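## Task

Grasp the white 2x2 brick and place it on top of whichever black 2x3 brick sits nearest the yellow 4x4 plate, without moving any other brick; then open the gripper and pull the arm away.

## Robot and tools

ROBOT. One arm with six revolute joints (waist, shoulder, elbow, wrist pitch, wrist yaw, wrist roll) and a two-finger parallel gripper. Joint ranges in rad: waist -3.054 to 3.054, shoulder 0.000 to 3.142, elbow 0.000 to 2.356, wrist pitch -1.571 to 1.571, wrist yaw -1.571 to 1.571, wrist roll -3.142 to 3.142. The base may sit slightly tilted on the table, and a mounting block under it counts as arm for collision checks.

FRAMES. Reported positions use the scene frame: origin on the table surface straight below the base, +z up, +x forward, +y to the left when facing along +x. Commands use the gripper's own axes instead: +x is the direction the fingers point, the fingers close and open along y. end_effector_position is the point between the finger pads, roughly 3 to 4 cm short of the fingertips.

THE ROW. Every motion command is one row of 7 plain numbers, each in [-1, 1], in this order: dx, dy, dz, rx, ry, rz, opening. The first six are an offset, not a pose, expressed in the gripper's axes and counted from the gripper pose printed in the most recent result that shows it (before any such result in the current scene, or for a second call inside one reply, they count from where the robot is when the action begins). Scale: 1.0 equals 0.6 m for dx, dy, dz and 180 degrees for the rotation; rx, ry, rz form a single rotation vector. All zeros is not a pause: it pulls the gripper back to that reference pose. Opening is absolute: +1 is fully open (0.088 m), empty fingers touch near -0.80, and anything below that down to -1 closes no further. Allow about 0.5 s for a full close.

TOOLS.
execute_actions(actions, pictures): actions is a list holding at most one item, or empty. Empty list: just report the state (with pictures). Action: {"rows": [...], "steps": n}, 1 to 15 rows, n from 5 to 15 (default 15), each step 1/30 s; row k runs on step k and the last row repeats. Every row in one action is measured from the same reference pose, not from the row before it. Wait: {"steps": n} with n up to 300, counted from the previous result. pictures true adds camera images. The last 5 steps of an action run after its result is taken. A rejected call moves nothing.
move(target, speed): target is one 7-number row as above (offset from the last shown pose; opening absolute, sent when the move begins). The gripper follows a straight path toward it, lasting 0.5 to 10 s (longer paths are cut off at 10 s); speed is in m/s from 0.002 to 0.5, default 0.25, rotation capped at twice that in rad/s. The path ignores obstacles, and the real hand lags, drifts and can overshoot the speed, especially with the arm stretched out. Faster moves and targets set deeper past a contact hit harder.
wait(seconds): 0 to 10 s, sends nothing new.
zoom_image(camera, region): camera is cam_high or cam_wrist (each 672x504); region is [x0, y0, x1, y1] in pixels from the top-left, at most 504 by 504.
read_manual(section): only returns licence text; does not move anything.
finished_scene(scene): scene is 1 or 2; ends that scene irreversibly and the result gives the next goal.

CONTROL DETAILS. Each step the commanded pose is clipped to within 70 mm and 16 degrees of the measured pose, then damped inverse kinematics drives the joints, favouring position over orientation. After an action ends the arm only finishes the last clipped pose, so distant targets need several calls. Joint friction can leave the hand short of target or slightly tilted, and tiny moves may not happen; check pose and orientation after every motion and correct tilt.

RESULTS. The state line shows end_effector_position (m), end_effector_quat_wxyz and velocities (m/s, rad/s); at long reach the printed position may be off. Joint positions and Joint velocities list the six joints then the finger gap in m. grip_measured gives the opening on the command scale; readings may carry a constant error of about 1 mm. "Hand target" appears only when no steps are pending. "pose unreachable" and HELD (per step) mean the clearance check altered or blocked the command. A move adds a "move:" line: done (settled near target), or off_target, moving, held, fault, plus limits (paced = pose was clipped; held = some steps blocked, after which the arm may jump faster than speed) and the distance to target.

GRASPING. To hold a brick, command an opening well below grip_measured; the larger the gap, the harder the squeeze (about 34 N per pad max). Closing fast can overload and spring the fingers open.

WHAT TO AVOID. Dropping or slipping bricks, slamming into the table or bricks, and pushing anything off the table (that fails the goal). Disturbing the other bricks. Joint torque at the load limits (N m: waist 18, shoulder 22.3, elbow 22.2, wrist pitch 5.86, wrist yaw 5.84, wrist roll 5.48, including the carried brick) freezes the arm for 10 s and discards the rest of the call. Holding loads heats motors: a MOTOR HOT line appears from 50 °C and at 95 °C an OVER-TEMPERATURE FAULT halts the arm, possibly cutting power. Loose objects may occasionally get nudged by outside pushes; verify with the cameras before finishing.

Each tool is called after "Request:" as name(argument=value, ...), one argument or row to a line, values as JSON.

## Session

Request:
execute_actions(
  actions=[],
)

Scene clock: 0.00 s of 4185.00 s.
end_effector_position=(+0.1471, -0.1806, +0.3344) grip_measured=+0.851 end_effector_quat_wxyz=(+0.763, -0.291, +0.324, -0.477) end_effector_velocity=(-0.000, +0.001, +0.001) end_effector_angular_velocity=(-0.006, +0.016, +0.005)
Joint positions: [-1.918  1.006  0.071  0.462 -0.855 -0.221  0.081]
Joint velocities: [-0.007 -0.002  0.002 -0.007 -0.007 -0.022 -0.   ]
Heat: hottest shoulder 26 °C (+0.0 °C/min).
Hand target: +0.147, -0.181, +0.334; +0.763, -0.291, +0.324, -0.477

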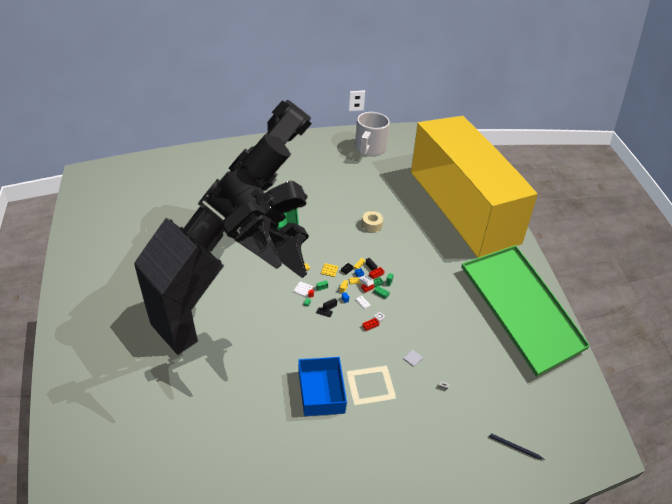

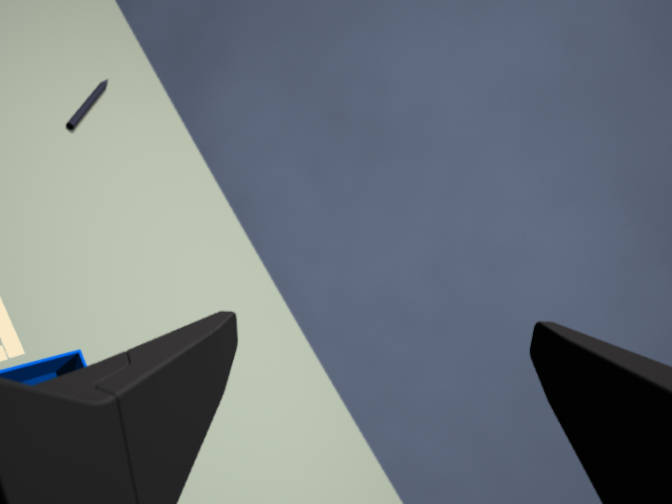

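Request:
zoom_image(
  camera="cam_high",
  region=[270, 230, 430, 350],
)

Region (270, 230, 430, 350) of cam_high's 672x504 image, scaled by 3.150, with more detail than that image has; it fills the top 378 rows of this view, and the rest is white.

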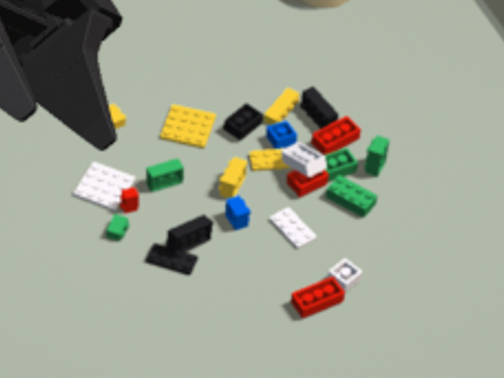

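Request:
move(
  target=[-0.114,0.272,0.075,-0.091,0.214,0.375,0.5],
)

Scene clock: 3.77 s of 4185.00 s.
end_effector_position=(+0.2445, -0.0513, +0.2516) grip_measured=+0.500 end_effector_quat_wxyz=(+0.706, -0.018, +0.708, -0.020) end_effector_velocity=(-0.001, +0.002, -0.000) end_effector_angular_velocity=(+0.003, +0.008, -0.008)
Joint positions: [-1.418  1.328  0.928 -1.564 -0.905 -1.51   0.063]
Joint velocities: [ 0.002 -0.007 -0.002 -0.007  0.007  0.007 -0.   ]
Heat: hottest shoulder 26 °C (+0.0 °C/min).
Hand target: +0.246, -0.051, +0.253; +0.705, -0.022, +0.709, -0.019
Off the commanded pose: 0.004 m, 3 deg.
joint sent to its limit — the command would take joint 4 (wrist pitch) past its lower limit, so that joint was sent only as far as its limit.
Kept back: nothing.
move: off_target

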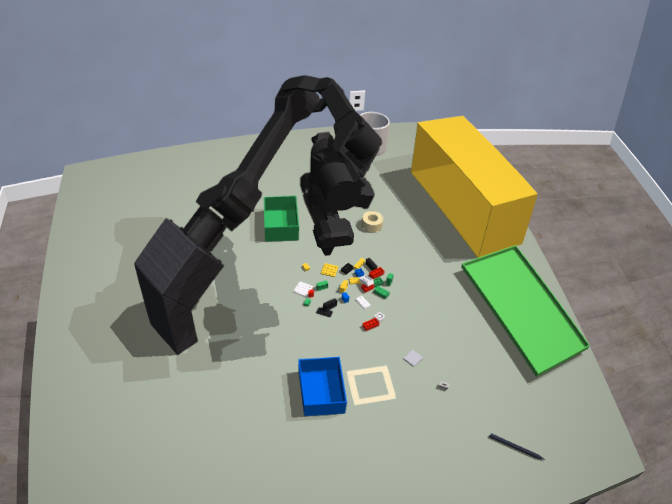

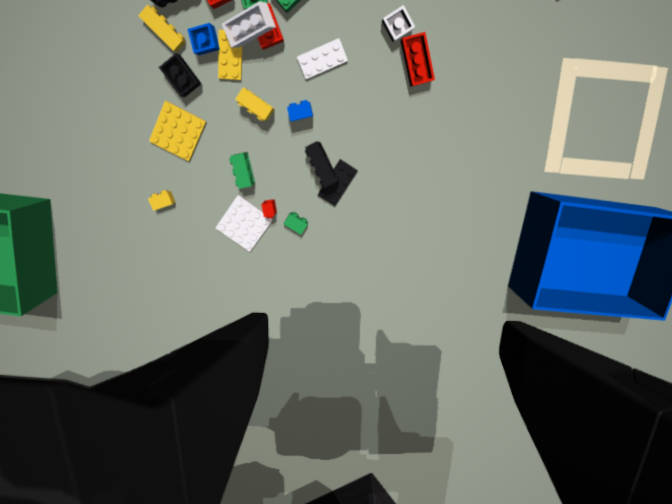

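Request:
move(
  target=[0.2,-0.048,0.15,0,0,0,0.0],
)

Scene clock: 5.20 s of 4185.00 s.
end_effector_position=(+0.3354, -0.0858, +0.1339) grip_measured=+0.000 end_effector_quat_wxyz=(+0.708, -0.020, +0.706, -0.020) end_effector_velocity=(-0.006, +0.001, -0.000) end_effector_angular_velocity=(-0.000, +0.016, -0.031)
Joint positions: [-0.8    1.429  0.938 -0.637 -0.891 -0.485  0.039]
Joint velocities: [-0.002 -0.002 -0.007 -0.022  0.007  0.007 -0.   ]
Heat: hottest shoulder 26 °C (+0.0 °C/min).
Hand target: +0.335, -0.087, +0.133; +0.707, -0.019, +0.707, -0.021
Off the commanded pose: 0.002 m, 0 deg.
Kept back: nothing.
move: done

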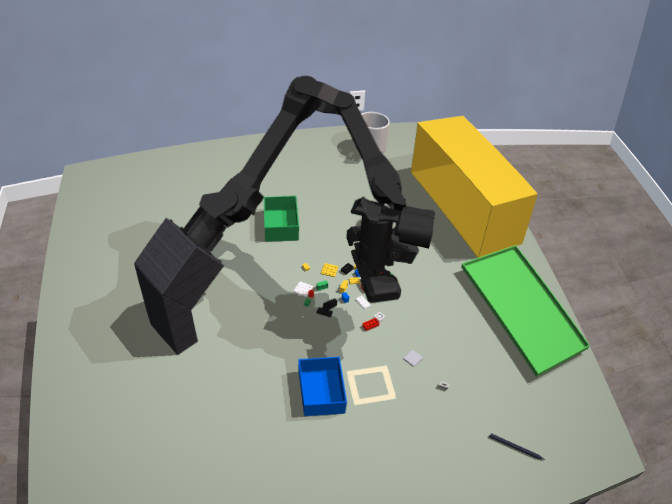

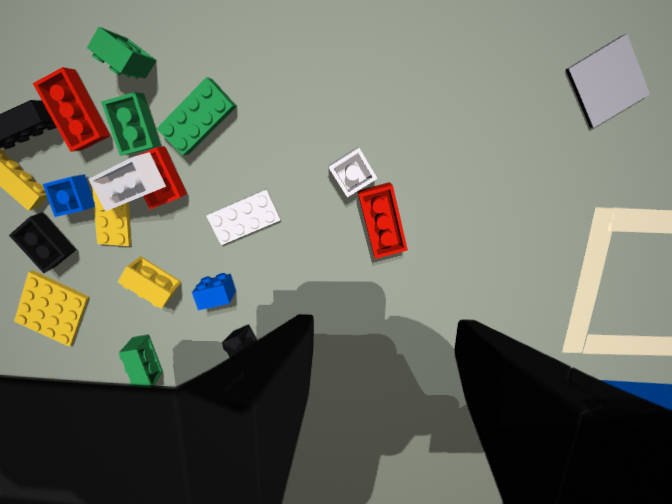

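Request:
move(
  target=[0.11,0.008,0.042,-0.128,0,0,-0.22],
)

Scene clock: 6.87 s of 4185.00 s.
end_effector_position=(+0.3594, -0.0831, +0.0687) grip_measured=-0.220 end_effector_quat_wxyz=(+0.690, -0.159, +0.696, +0.120) end_effector_velocity=(-0.001, +0.001, +0.001) end_effector_angular_velocity=(+0.006, +0.003, +0.015)
Joint positions: [-0.589  1.55   0.945 -0.321 -0.783 -0.611  0.028]
Joint velocities: [-0.002 -0.002 -0.002 -0.007 -0.007 -0.022 -0.   ]
Heat: hottest shoulder 26 °C (+0.0 °C/min).
Hand target: +0.361, -0.084, +0.068; +0.690, -0.161, +0.695, +0.122
Off the commanded pose: 0.002 m, 0 deg.
Kept back: nothing.
move: done

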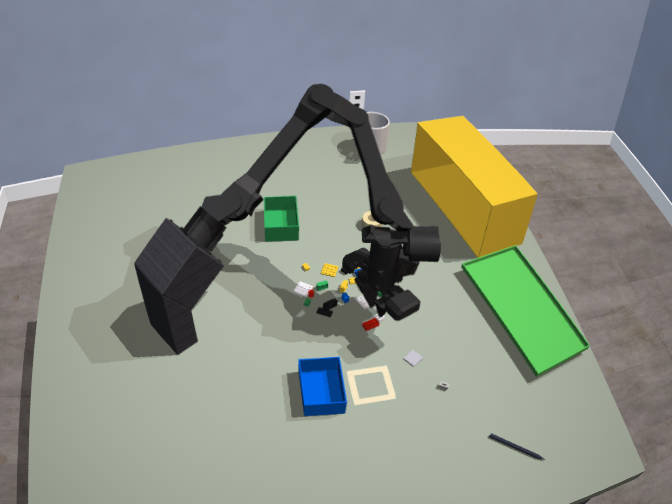

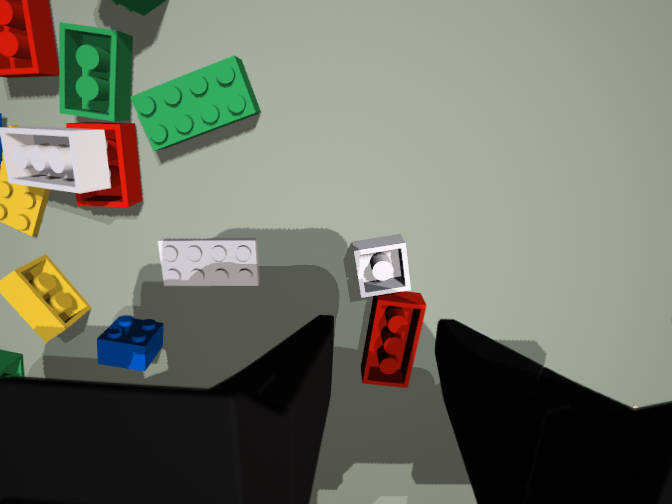

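Request:
move(
  target=[0.02,0,0.016,-0.035,0,0,-0.22],
  speed=0.05,
)

Scene clock: 8.43 s of 4185.00 s.
end_effector_position=(+0.3665, -0.0791, +0.0577) grip_measured=-0.220 end_effector_quat_wxyz=(+0.681, -0.194, +0.688, +0.157) end_effector_velocity=(-0.004, -0.000, +0.002) end_effector_angular_velocity=(+0.005, +0.010, -0.027)
Joint positions: [-0.549  1.571  0.965 -0.29  -0.76  -0.672  0.028]
Joint velocities: [-0.007 -0.002 -0.002 -0.022 -0.007  0.007  0.   ]
Heat: hottest shoulder 27 °C (+7.1 °C/min).
Hand target: +0.368, -0.080, +0.057; +0.681, -0.196, +0.688, +0.158
Off the commanded pose: 0.002 m, 0 deg.
Kept back: nothing.
move: done

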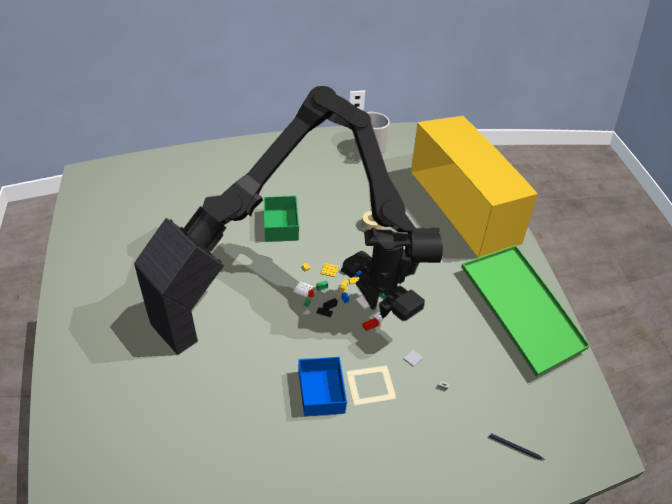

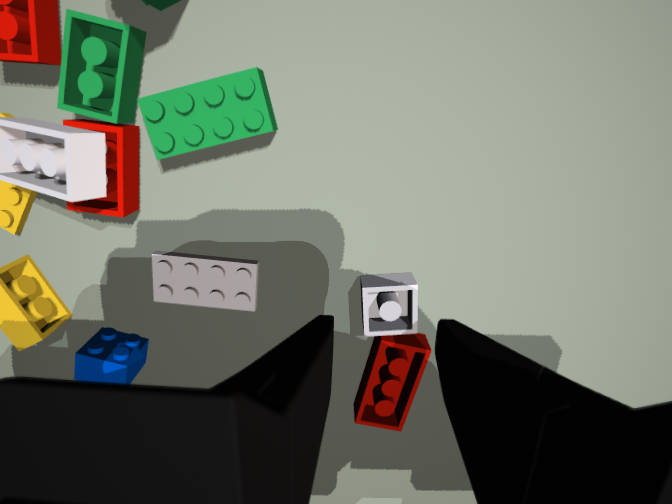

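Request:
move(
  target=[0,-0.002,0.02,0,0,0,-0.3],
  speed=0.05,
)

Request:
move(
  target=[0.025,0,0,0,0,0,-0.3],
  speed=0.03,
)

Scene clock: 9.40 s of 4185.00 s.
end_effector_position=(+0.3760, -0.0739, +0.0580) grip_measured=-0.300 end_effector_quat_wxyz=(+0.681, -0.194, +0.688, +0.157) end_effector_velocity=(+0.003, +0.001, +0.001) end_effector_angular_velocity=(+0.004, -0.010, +0.015)
Joint positions: [-0.535  1.571  1.001 -0.316 -0.752 -0.657  0.024]
Joint velocities: [-0.002 -0.002  0.002  0.007 -0.007 -0.007 -0.   ]
Heat: hottest shoulder 27 °C (+6.4 °C/min).
Hand target: +0.378, -0.074, +0.058; +0.681, -0.194, +0.688, +0.157
Off the commanded pose: 0.002 m, 0 deg.
Kept back: nothing.
move: done

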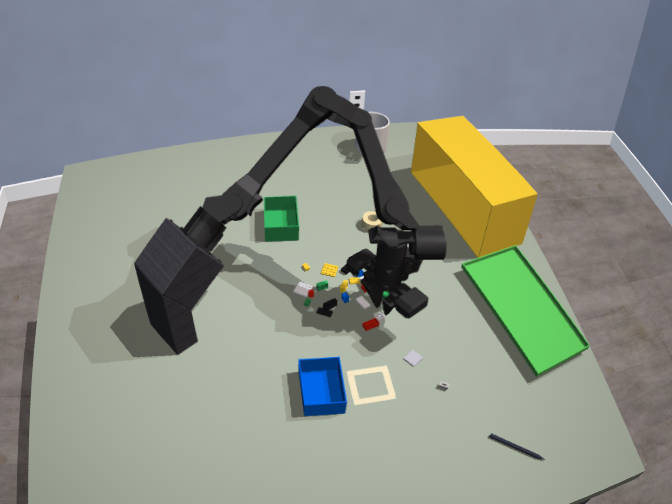

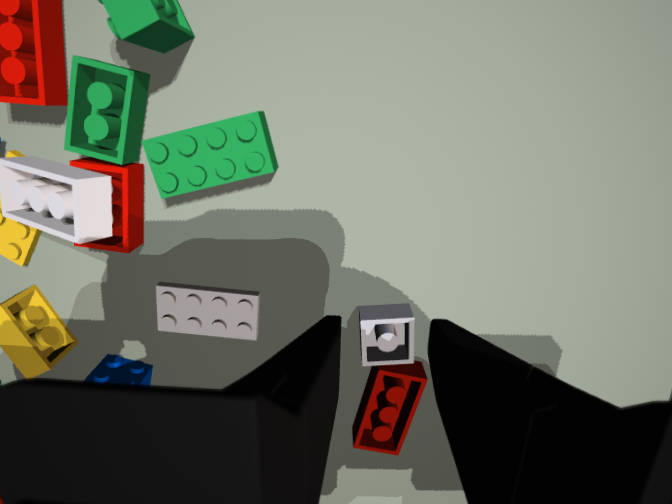

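Scene clock: 10.20 s of 4185.00 s.
end_effector_position=(+0.3792, -0.0731, +0.0453) grip_measured=-0.300 end_effector_quat_wxyz=(+0.683, -0.197, +0.685, +0.160) end_effector_velocity=(+0.004, +0.000, +0.001) end_effector_angular_velocity=(+0.003, -0.017, +0.022)
Joint positions: [-0.503  1.599  1.001 -0.255 -0.733 -0.626  0.024]
Joint velocities: [-0.002 -0.002 -0.002  0.022 -0.007 -0.007 -0.   ]
Heat: hottest shoulder 27 °C (+5.9 °C/min).
Hand target: +0.376, -0.075, +0.043; +0.681, -0.194, +0.688, +0.158
Off the commanded pose: 0.004 m, 1 deg.
Kept back: nothing.
move: done

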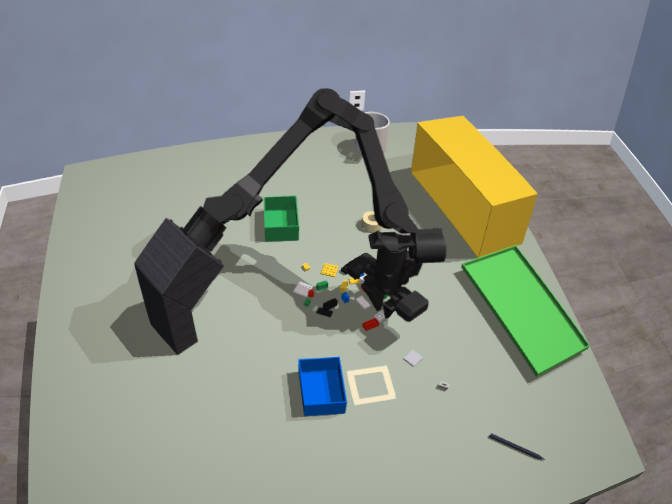

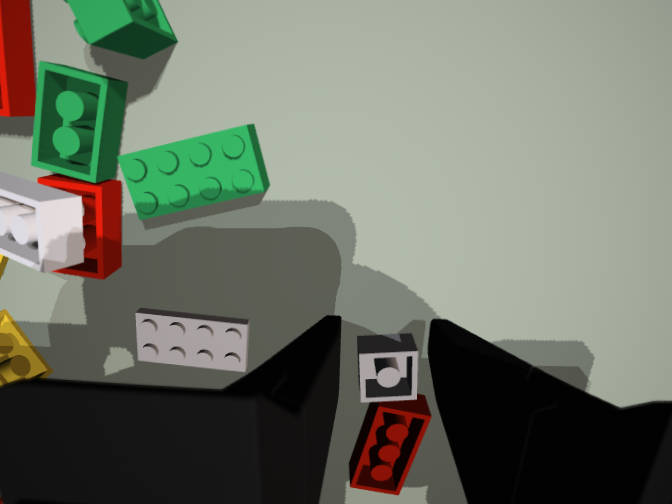

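Request:
move(
  target=[0.011,0,-0.004,0,0,0,-0.3],
  speed=0.02,
)

Request:
move(
  target=[0,0,0,0,0,0,-0.62],
)

Request:
move(
  target=[-0.04,0.2,0.0,0,0,0,-0.62],
  speed=0.002,
)

Scene clock: 11.17 s of 4185.00 s.
end_effector_position=(+0.3806, -0.0732, +0.0410) grip_measured=-0.300 end_effector_quat_wxyz=(+0.685, -0.201, +0.681, +0.162) end_effector_velocity=(-0.002, +0.002, -0.000) end_effector_angular_velocity=(+0.009, +0.006, +0.004)
Joint positions: [-0.494  1.608  0.997 -0.225 -0.728 -0.618  0.024]
Joint velocities: [ 0.002 -0.002 -0.002 -0.007 -0.007 -0.007 -0.   ]
Heat: hottest shoulder 27 °C (+5.4 °C/min).
Hand target: +0.377, -0.075, +0.039; +0.683, -0.197, +0.685, +0.160
Off the commanded pose: 0.004 m, 1 deg.
Kept back: nothing.
move: done

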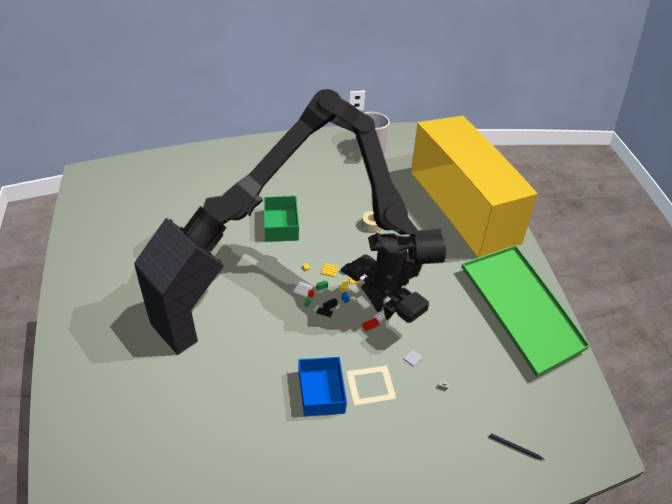

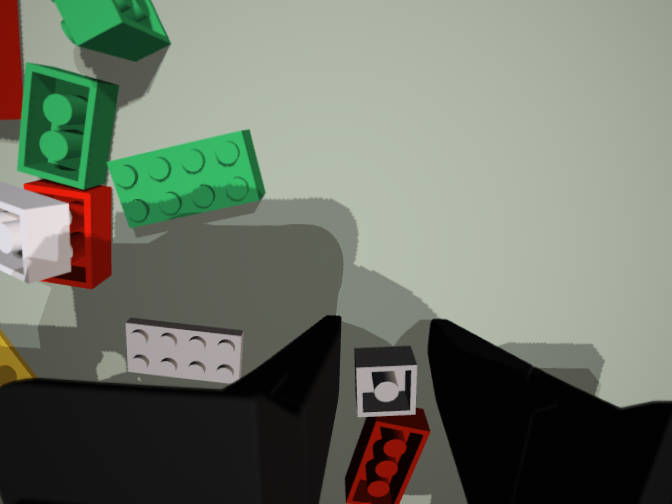

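Scene clock: 11.67 s of 4185.00 s.
end_effector_position=(+0.3807, -0.0732, +0.0410) grip_measured=-0.510 end_effector_quat_wxyz=(+0.685, -0.201, +0.681, +0.162) end_effector_velocity=(-0.004, -0.001, +0.001) end_effector_angular_velocity=(-0.008, +0.016, +0.005)
Joint positions: [-0.494  1.608  0.997 -0.225 -0.728 -0.617  0.014]
Joint velocities: [-0.002 -0.002 -0.002 -0.022  0.007 -0.022 -0.02 ]
Heat: hottest shoulder 27 °C (+5.1 °C/min).
Hand target: +0.381, -0.073, +0.041; +0.685, -0.201, +0.681, +0.162
Off the commanded pose: 0.000 m, 0 deg.
Kept back: nothing.
move: done

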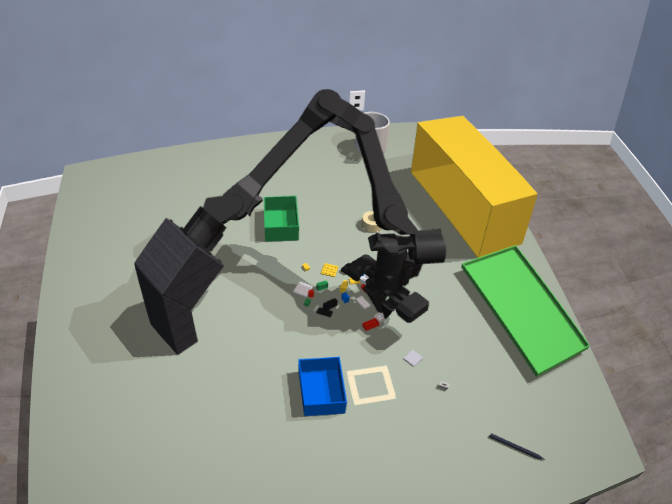

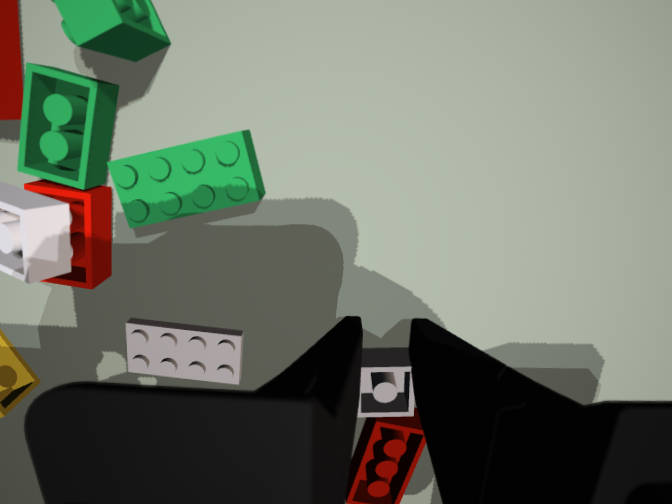

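Scene clock: 21.87 s of 4185.00 s.
end_effector_position=(+0.3709, -0.0577, +0.0426) grip_measured=-0.512 end_effector_quat_wxyz=(+0.684, -0.199, +0.682, +0.162) end_effector_velocity=(-0.004, +0.001, +0.001) end_effector_angular_velocity=(+0.007, +0.015, +0.006)
Joint positions: [-0.464  1.546  0.938 -0.213 -0.709 -0.589  0.014]
Joint velocities: [-0.002 -0.002 -0.002 -0.022 -0.007 -0.022 -0.001]
Heat: hottest shoulder 29 °C (+8.2 °C/min).
Hand target: +0.371, -0.056, +0.044; +0.685, -0.201, +0.681, +0.162
Off the commanded pose: 0.104 m, 0 deg.
Kept back: nothing.
move: off_target (path cut at 10 s)

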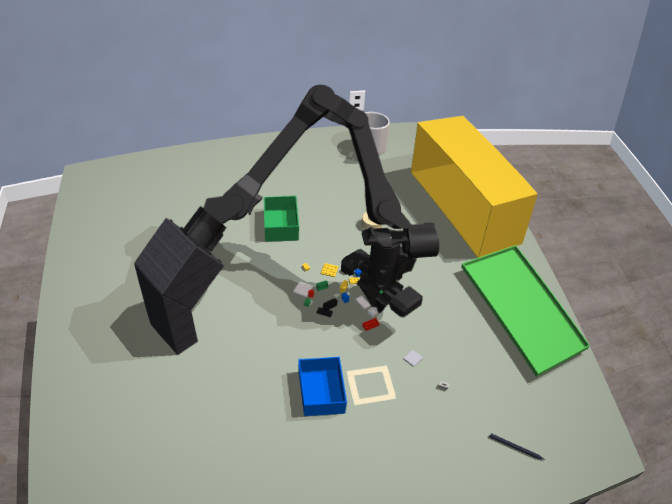

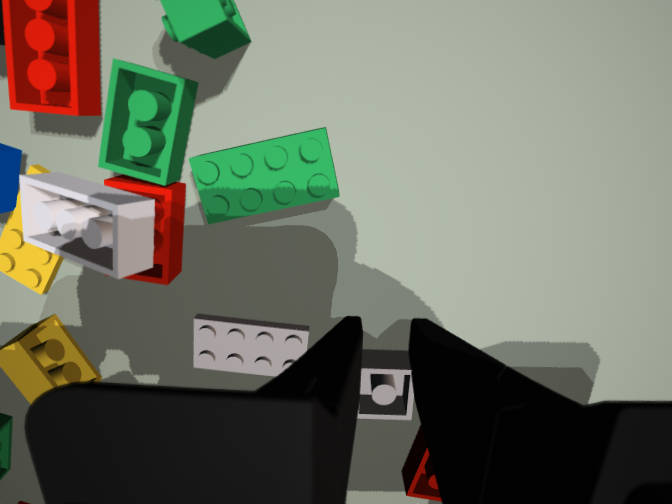

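Request:
move(
  target=[-0.08,0,0,0,0,0,-0.62],
  speed=0.1,
)

Request:
move(
  target=[0,0.2,0.06,0,0,0,-0.62],
  speed=0.15,
)

Scene clock: 22.97 s of 4185.00 s.
end_effector_position=(+0.3660, -0.0565, +0.0871) grip_measured=-0.515 end_effector_quat_wxyz=(+0.681, -0.194, +0.687, +0.161) end_effector_velocity=(-0.003, +0.004, +0.001) end_effector_angular_velocity=(+0.034, +0.004, -0.012)
Joint positions: [-0.575  1.446  0.957 -0.428 -0.782 -0.707  0.014]
Joint velocities: [-0.007 -0.002 -0.002 -0.022 -0.037 -0.007  0.003]
Heat: hottest shoulder 29 °C (+7.8 °C/min).
Hand target: +0.370, -0.056, +0.091; +0.684, -0.199, +0.682, +0.163
Off the commanded pose: 0.006 m, 1 deg.
Kept back: nothing.
move: done

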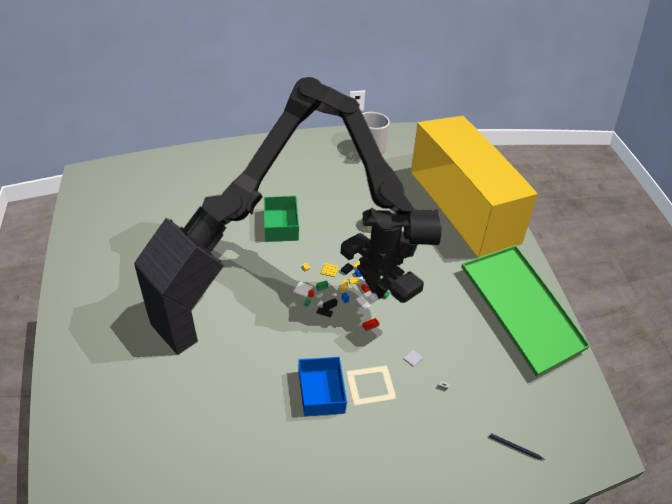

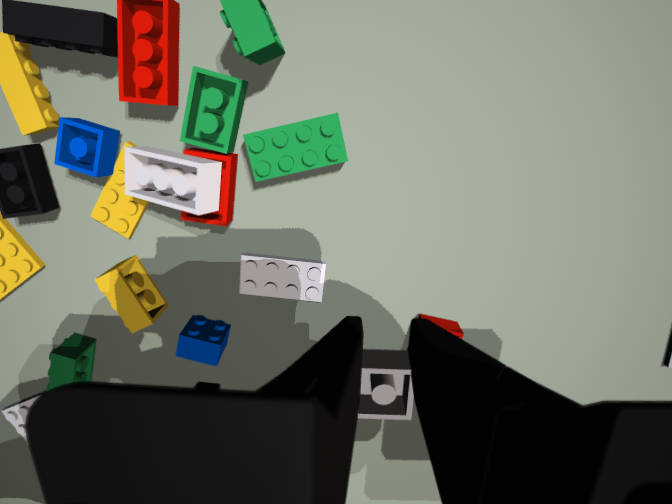

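Scene clock: 24.20 s of 4185.00 s.
end_effector_position=(+0.3416, +0.0654, +0.0807) grip_measured=-0.515 end_effector_quat_wxyz=(+0.682, -0.194, +0.687, +0.162) end_effector_velocity=(-0.006, +0.002, -0.001) end_effector_angular_velocity=(+0.009, +0.023, -0.015)
Joint positions: [-0.16   1.093  0.811 -0.408 -0.491 -0.336  0.014]
Joint velocities: [ 0.007 -0.002 -0.002 -0.022 -0.007  0.007 -0.014]
Heat: hottest shoulder 29 °C (+7.4 °C/min).
Hand target: +0.340, +0.066, +0.082; +0.682, -0.194, +0.686, +0.161
Off the commanded pose: 0.003 m, 0 deg.
Kept back: nothing.
move: done

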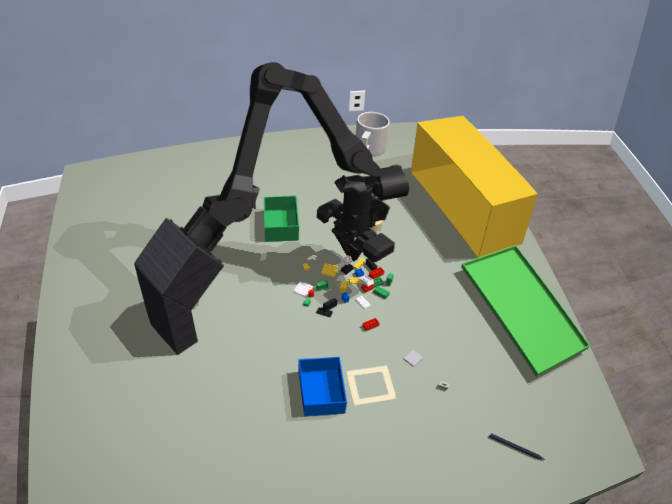

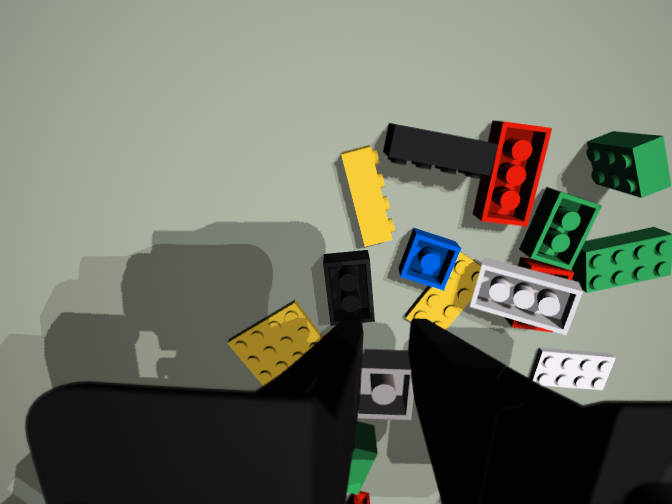

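Request:
move(
  target=[0.033,0.014,0.012,-0.017,0,0,-0.62],
  speed=0.05,
)

Scene clock: 25.27 s of 4185.00 s.
end_effector_position=(+0.3431, +0.0754, +0.0619) grip_measured=-0.510 end_effector_quat_wxyz=(+0.677, -0.212, +0.681, +0.180) end_effector_velocity=(-0.002, -0.003, +0.000) end_effector_angular_velocity=(-0.021, +0.003, +0.005)
Joint positions: [-0.077  1.139  0.81  -0.334 -0.427 -0.331  0.014]
Joint velocities: [ 0.002 -0.002 -0.002 -0.007  0.022 -0.007  0.001]
Heat: hottest shoulder 29 °C (+7.1 °C/min).
Hand target: +0.344, +0.075, +0.060; +0.676, -0.212, +0.682, +0.180
Off the commanded pose: 0.002 m, 0 deg.
Kept back: nothing.
move: done

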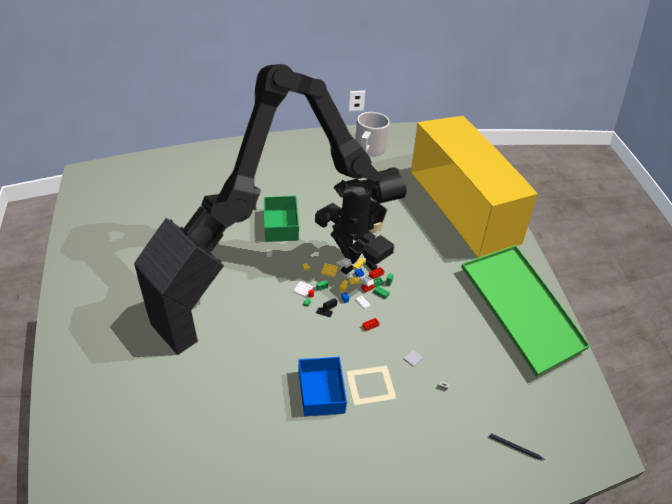

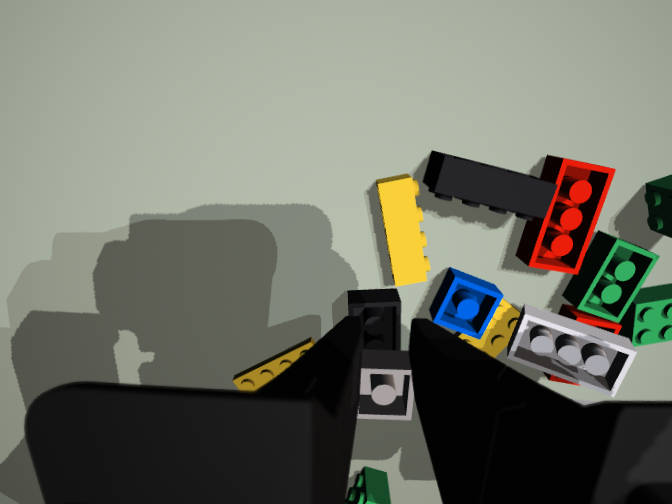

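Request:
move(
  target=[0.012,0.004,0.007,0,0,0,-0.62],
  speed=0.02,
)

Request:
zoom_image(
  camera="cam_high",
  region=[300, 230, 400, 305],
)

Scene clock: 26.20 s of 4185.00 s.
end_effector_position=(+0.3430, +0.0786, +0.0556) grip_measured=-0.511 end_effector_quat_wxyz=(+0.676, -0.212, +0.682, +0.181) end_effector_velocity=(+0.002, +0.003, +0.001) end_effector_angular_velocity=(+0.012, -0.007, +0.014)
Joint positions: [-0.051  1.156  0.812 -0.314 -0.407 -0.315  0.014]
Joint velocities: [ 0.002 -0.002  0.002  0.007 -0.007 -0.007  0.001]
Heat: hottest shoulder 29 °C (+6.9 °C/min).
Hand target: +0.346, +0.079, +0.055; +0.677, -0.212, +0.681, +0.180
Off the commanded pose: 0.003 m, 0 deg.
Kept back: nothing.
move: done

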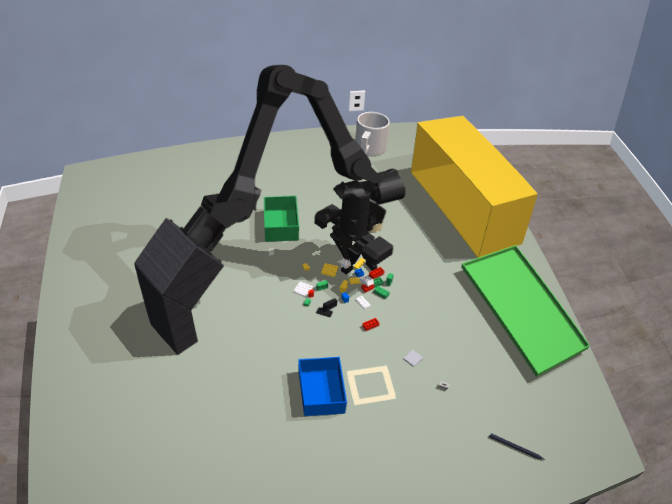

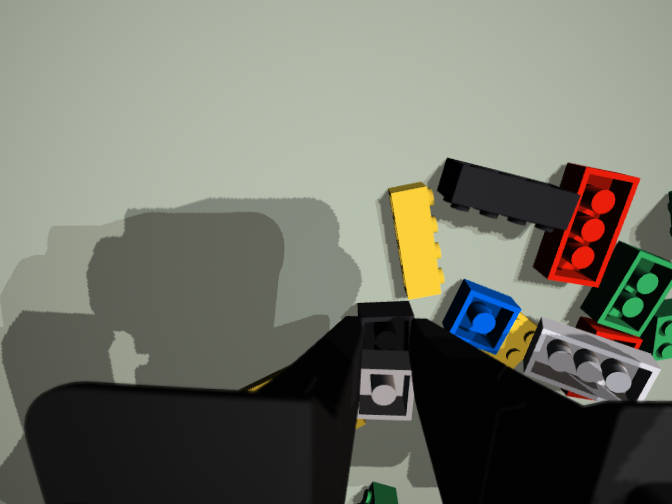

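Region (300, 230, 400, 305) of cam_high's 672x504 image, scaled by 5.040, with more detail than that image has; it fills the top 378 rows of this view, and the rest is white.

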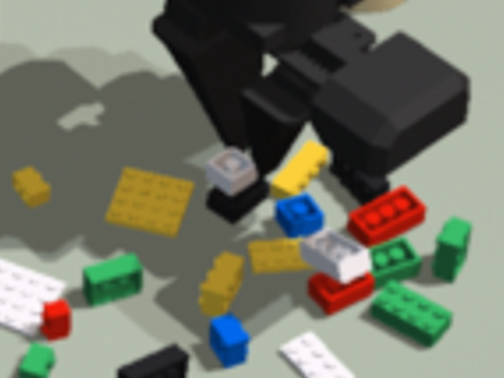

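Request:
move(
  target=[0,-0.001,0.013,0,0,0,-0.62],
  speed=0.02,
)

Request:
move(
  target=[0.008,0,0.003,0,0,0,-0.62],
  speed=0.01,
)

Request:
zoom_image(
  camera="cam_high",
  region=[300, 230, 400, 305],
)

Scene clock: 27.13 s of 4185.00 s.
end_effector_position=(+0.3483, +0.0819, +0.0566) grip_measured=-0.511 end_effector_quat_wxyz=(+0.677, -0.213, +0.681, +0.182) end_effector_velocity=(-0.003, +0.001, -0.001) end_effector_angular_velocity=(+0.017, +0.016, +0.015)
Joint positions: [-0.045  1.163  0.836 -0.328 -0.403 -0.313  0.014]
Joint velocities: [-0.002  0.002 -0.002 -0.007 -0.022 -0.022 -0.011]
Heat: hottest shoulder 29 °C (+6.6 °C/min).
Hand target: +0.350, +0.082, +0.055; +0.676, -0.212, +0.682, +0.181
Off the commanded pose: 0.002 m, 0 deg.
Kept back: nothing.
move: done

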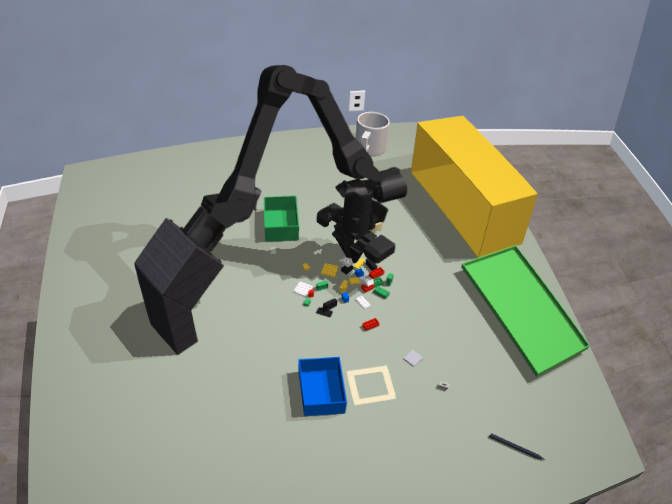

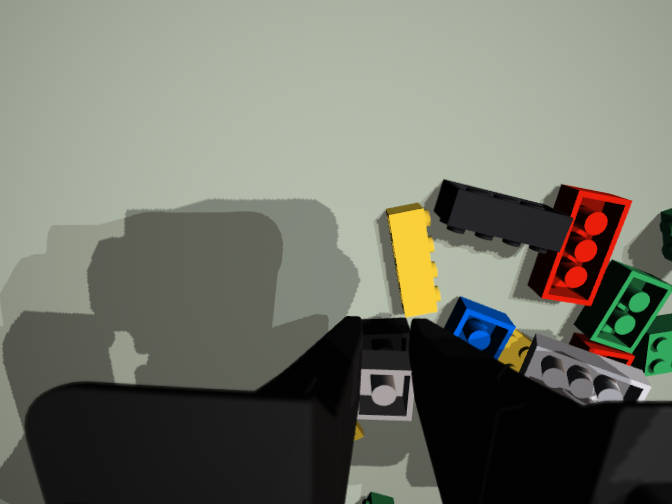

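Scene clock: 27.87 s of 4185.00 s.
end_effector_position=(+0.3487, +0.0823, +0.0531) grip_measured=-0.511 end_effector_quat_wxyz=(+0.677, -0.213, +0.681, +0.182) end_effector_velocity=(-0.002, -0.000, +0.000) end_effector_angular_velocity=(+0.004, +0.007, +0.003)
Joint positions: [-0.037  1.174  0.836 -0.315 -0.396 -0.308  0.014]
Joint velocities: [-0.002 -0.002 -0.002 -0.007 -0.007 -0.007 -0.011]
Heat: hottest shoulder 29 °C (+6.5 °C/min).
Hand target: +0.350, +0.083, +0.052; +0.677, -0.213, +0.681, +0.181
Off the commanded pose: 0.002 m, 0 deg.
Kept back: nothing.
move: done

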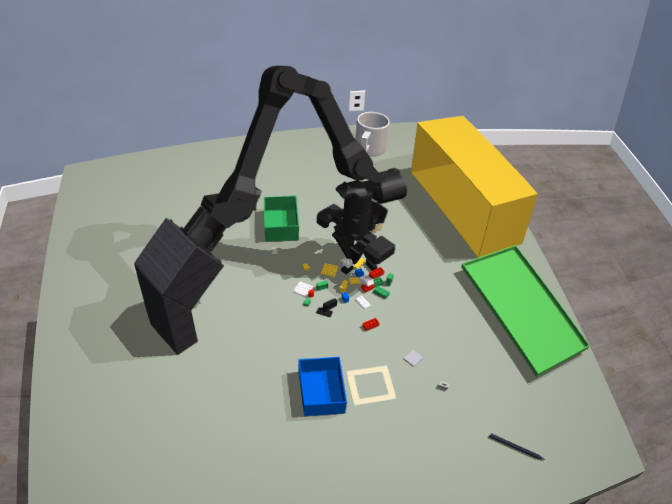

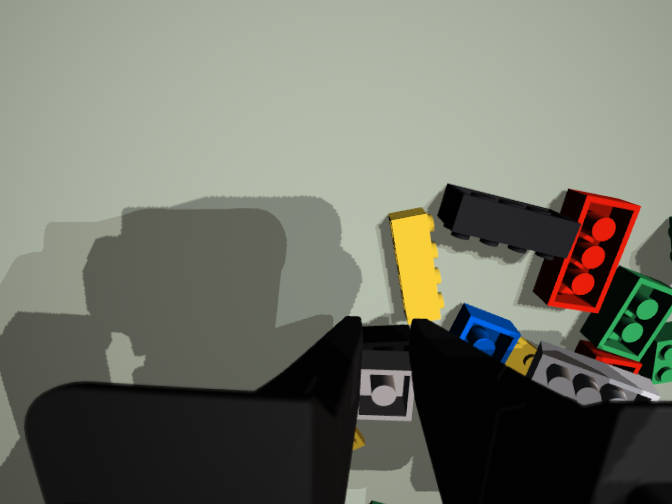

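Region (300, 230, 400, 305) of cam_high's 672x504 image, scaled by 5.040, with more detail than that image has; it fills the top 378 rows of this view, and the rest is white.

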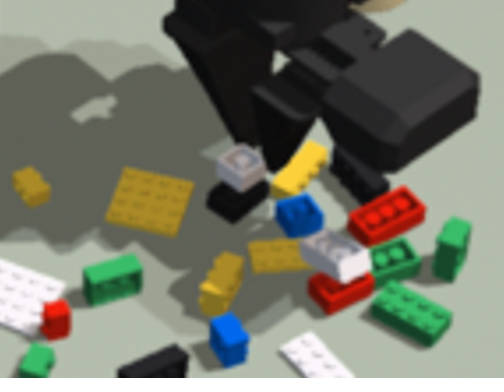

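Request:
move(
  target=[0.005,0,0,0,0,0,-0.62],
  speed=0.01,
)

Request:
move(
  target=[0,0,0,0,0,0,-0.35],
)

Request:
move(
  target=[-0.17,0,0,0,0,0,-0.35],
  speed=0.15,
)

Scene clock: 28.80 s of 4185.00 s.
end_effector_position=(+0.3501, +0.0832, +0.0524) grip_measured=-0.512 end_effector_quat_wxyz=(+0.679, -0.215, +0.678, +0.183) end_effector_velocity=(-0.001, -0.002, +0.001) end_effector_angular_velocity=(-0.011, +0.004, +0.003)
Joint positions: [-0.034  1.176  0.836 -0.305 -0.395 -0.308  0.014]
Joint velocities: [-0.002 -0.002 -0.002 -0.007  0.007 -0.007 -0.019]
Heat: hottest shoulder 29 °C (+6.2 °C/min).
Hand target: +0.349, +0.082, +0.050; +0.677, -0.213, +0.681, +0.182
Off the commanded pose: 0.003 m, 0 deg.
Kept back: nothing.
move: done

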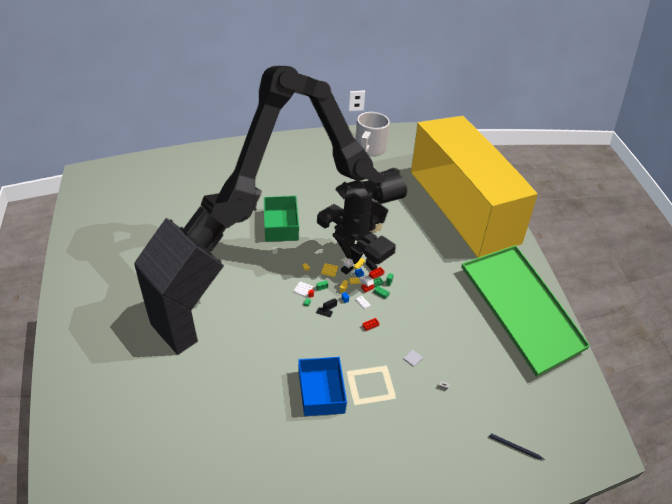

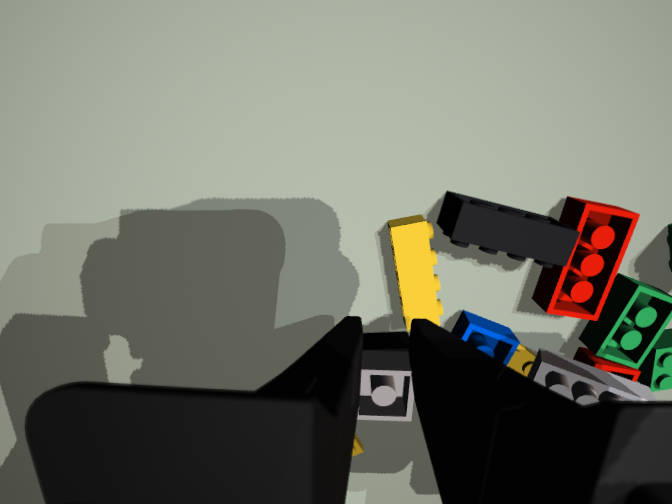

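Scene clock: 29.30 s of 4185.00 s.
end_effector_position=(+0.3501, +0.0832, +0.0524) grip_measured=-0.351 end_effector_quat_wxyz=(+0.679, -0.215, +0.678, +0.183) end_effector_velocity=(-0.003, +0.004, -0.000) end_effector_angular_velocity=(+0.021, +0.014, +0.006)
Joint positions: [-0.034  1.176  0.836 -0.305 -0.395 -0.308  0.022]
Joint velocities: [ 0.002 -0.002 -0.002 -0.007 -0.022 -0.007  0.   ]
Heat: hottest shoulder 29 °C (+6.1 °C/min).
Hand target: +0.350, +0.083, +0.052; +0.679, -0.215, +0.678, +0.183
Off the commanded pose: 0.000 m, 0 deg.
Kept back: nothing.
move: done

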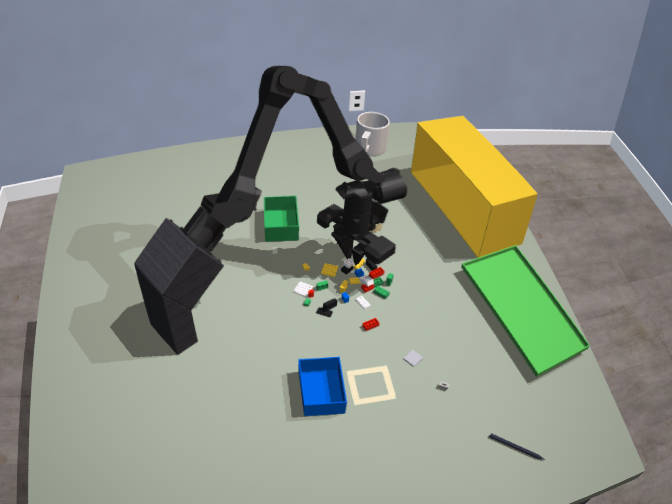

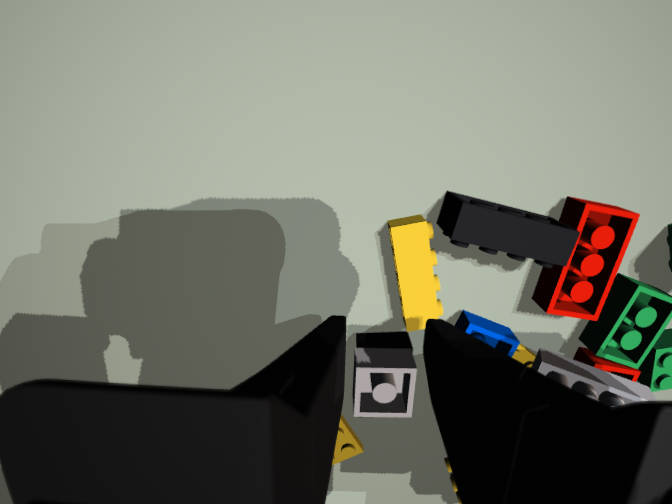

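Scene clock: 30.47 s of 4185.00 s.
end_effector_position=(+0.3456, +0.0845, +0.1508) grip_measured=-0.350 end_effector_quat_wxyz=(+0.674, -0.210, +0.684, +0.181) end_effector_velocity=(-0.004, -0.002, +0.001) end_effector_angular_velocity=(-0.002, +0.014, +0.002)
Joint positions: [-0.293  0.932  0.953 -0.772 -0.594 -0.495  0.022]
Joint velocities: [-0.012 -0.002 -0.002 -0.022 -0.007 -0.022 -0.   ]
Heat: hottest shoulder 29 °C (+5.9 °C/min).
Hand target: +0.349, +0.087, +0.154; +0.678, -0.215, +0.678, +0.183
Off the commanded pose: 0.005 m, 1 deg.
Kept back: nothing.
move: done

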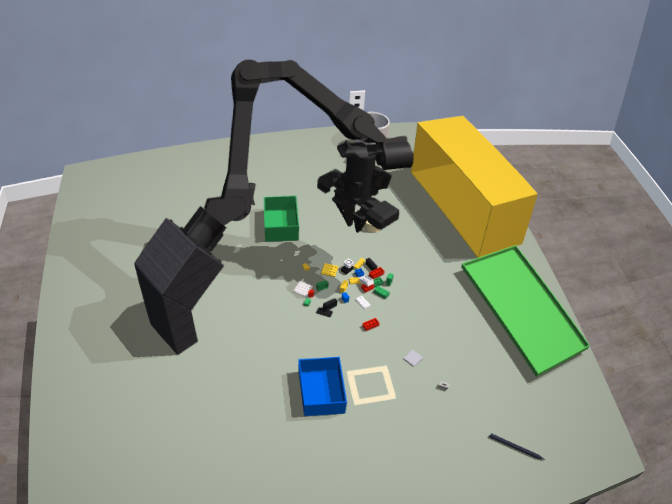

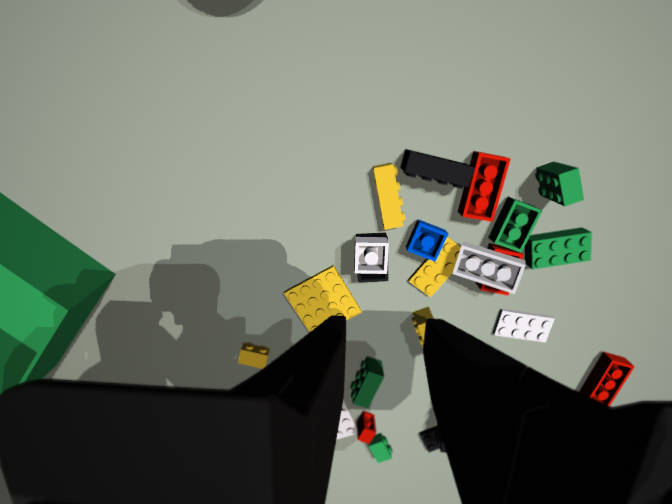

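Request:
finished_scene(
  scene=1,
)

The scene is finished: the task was done.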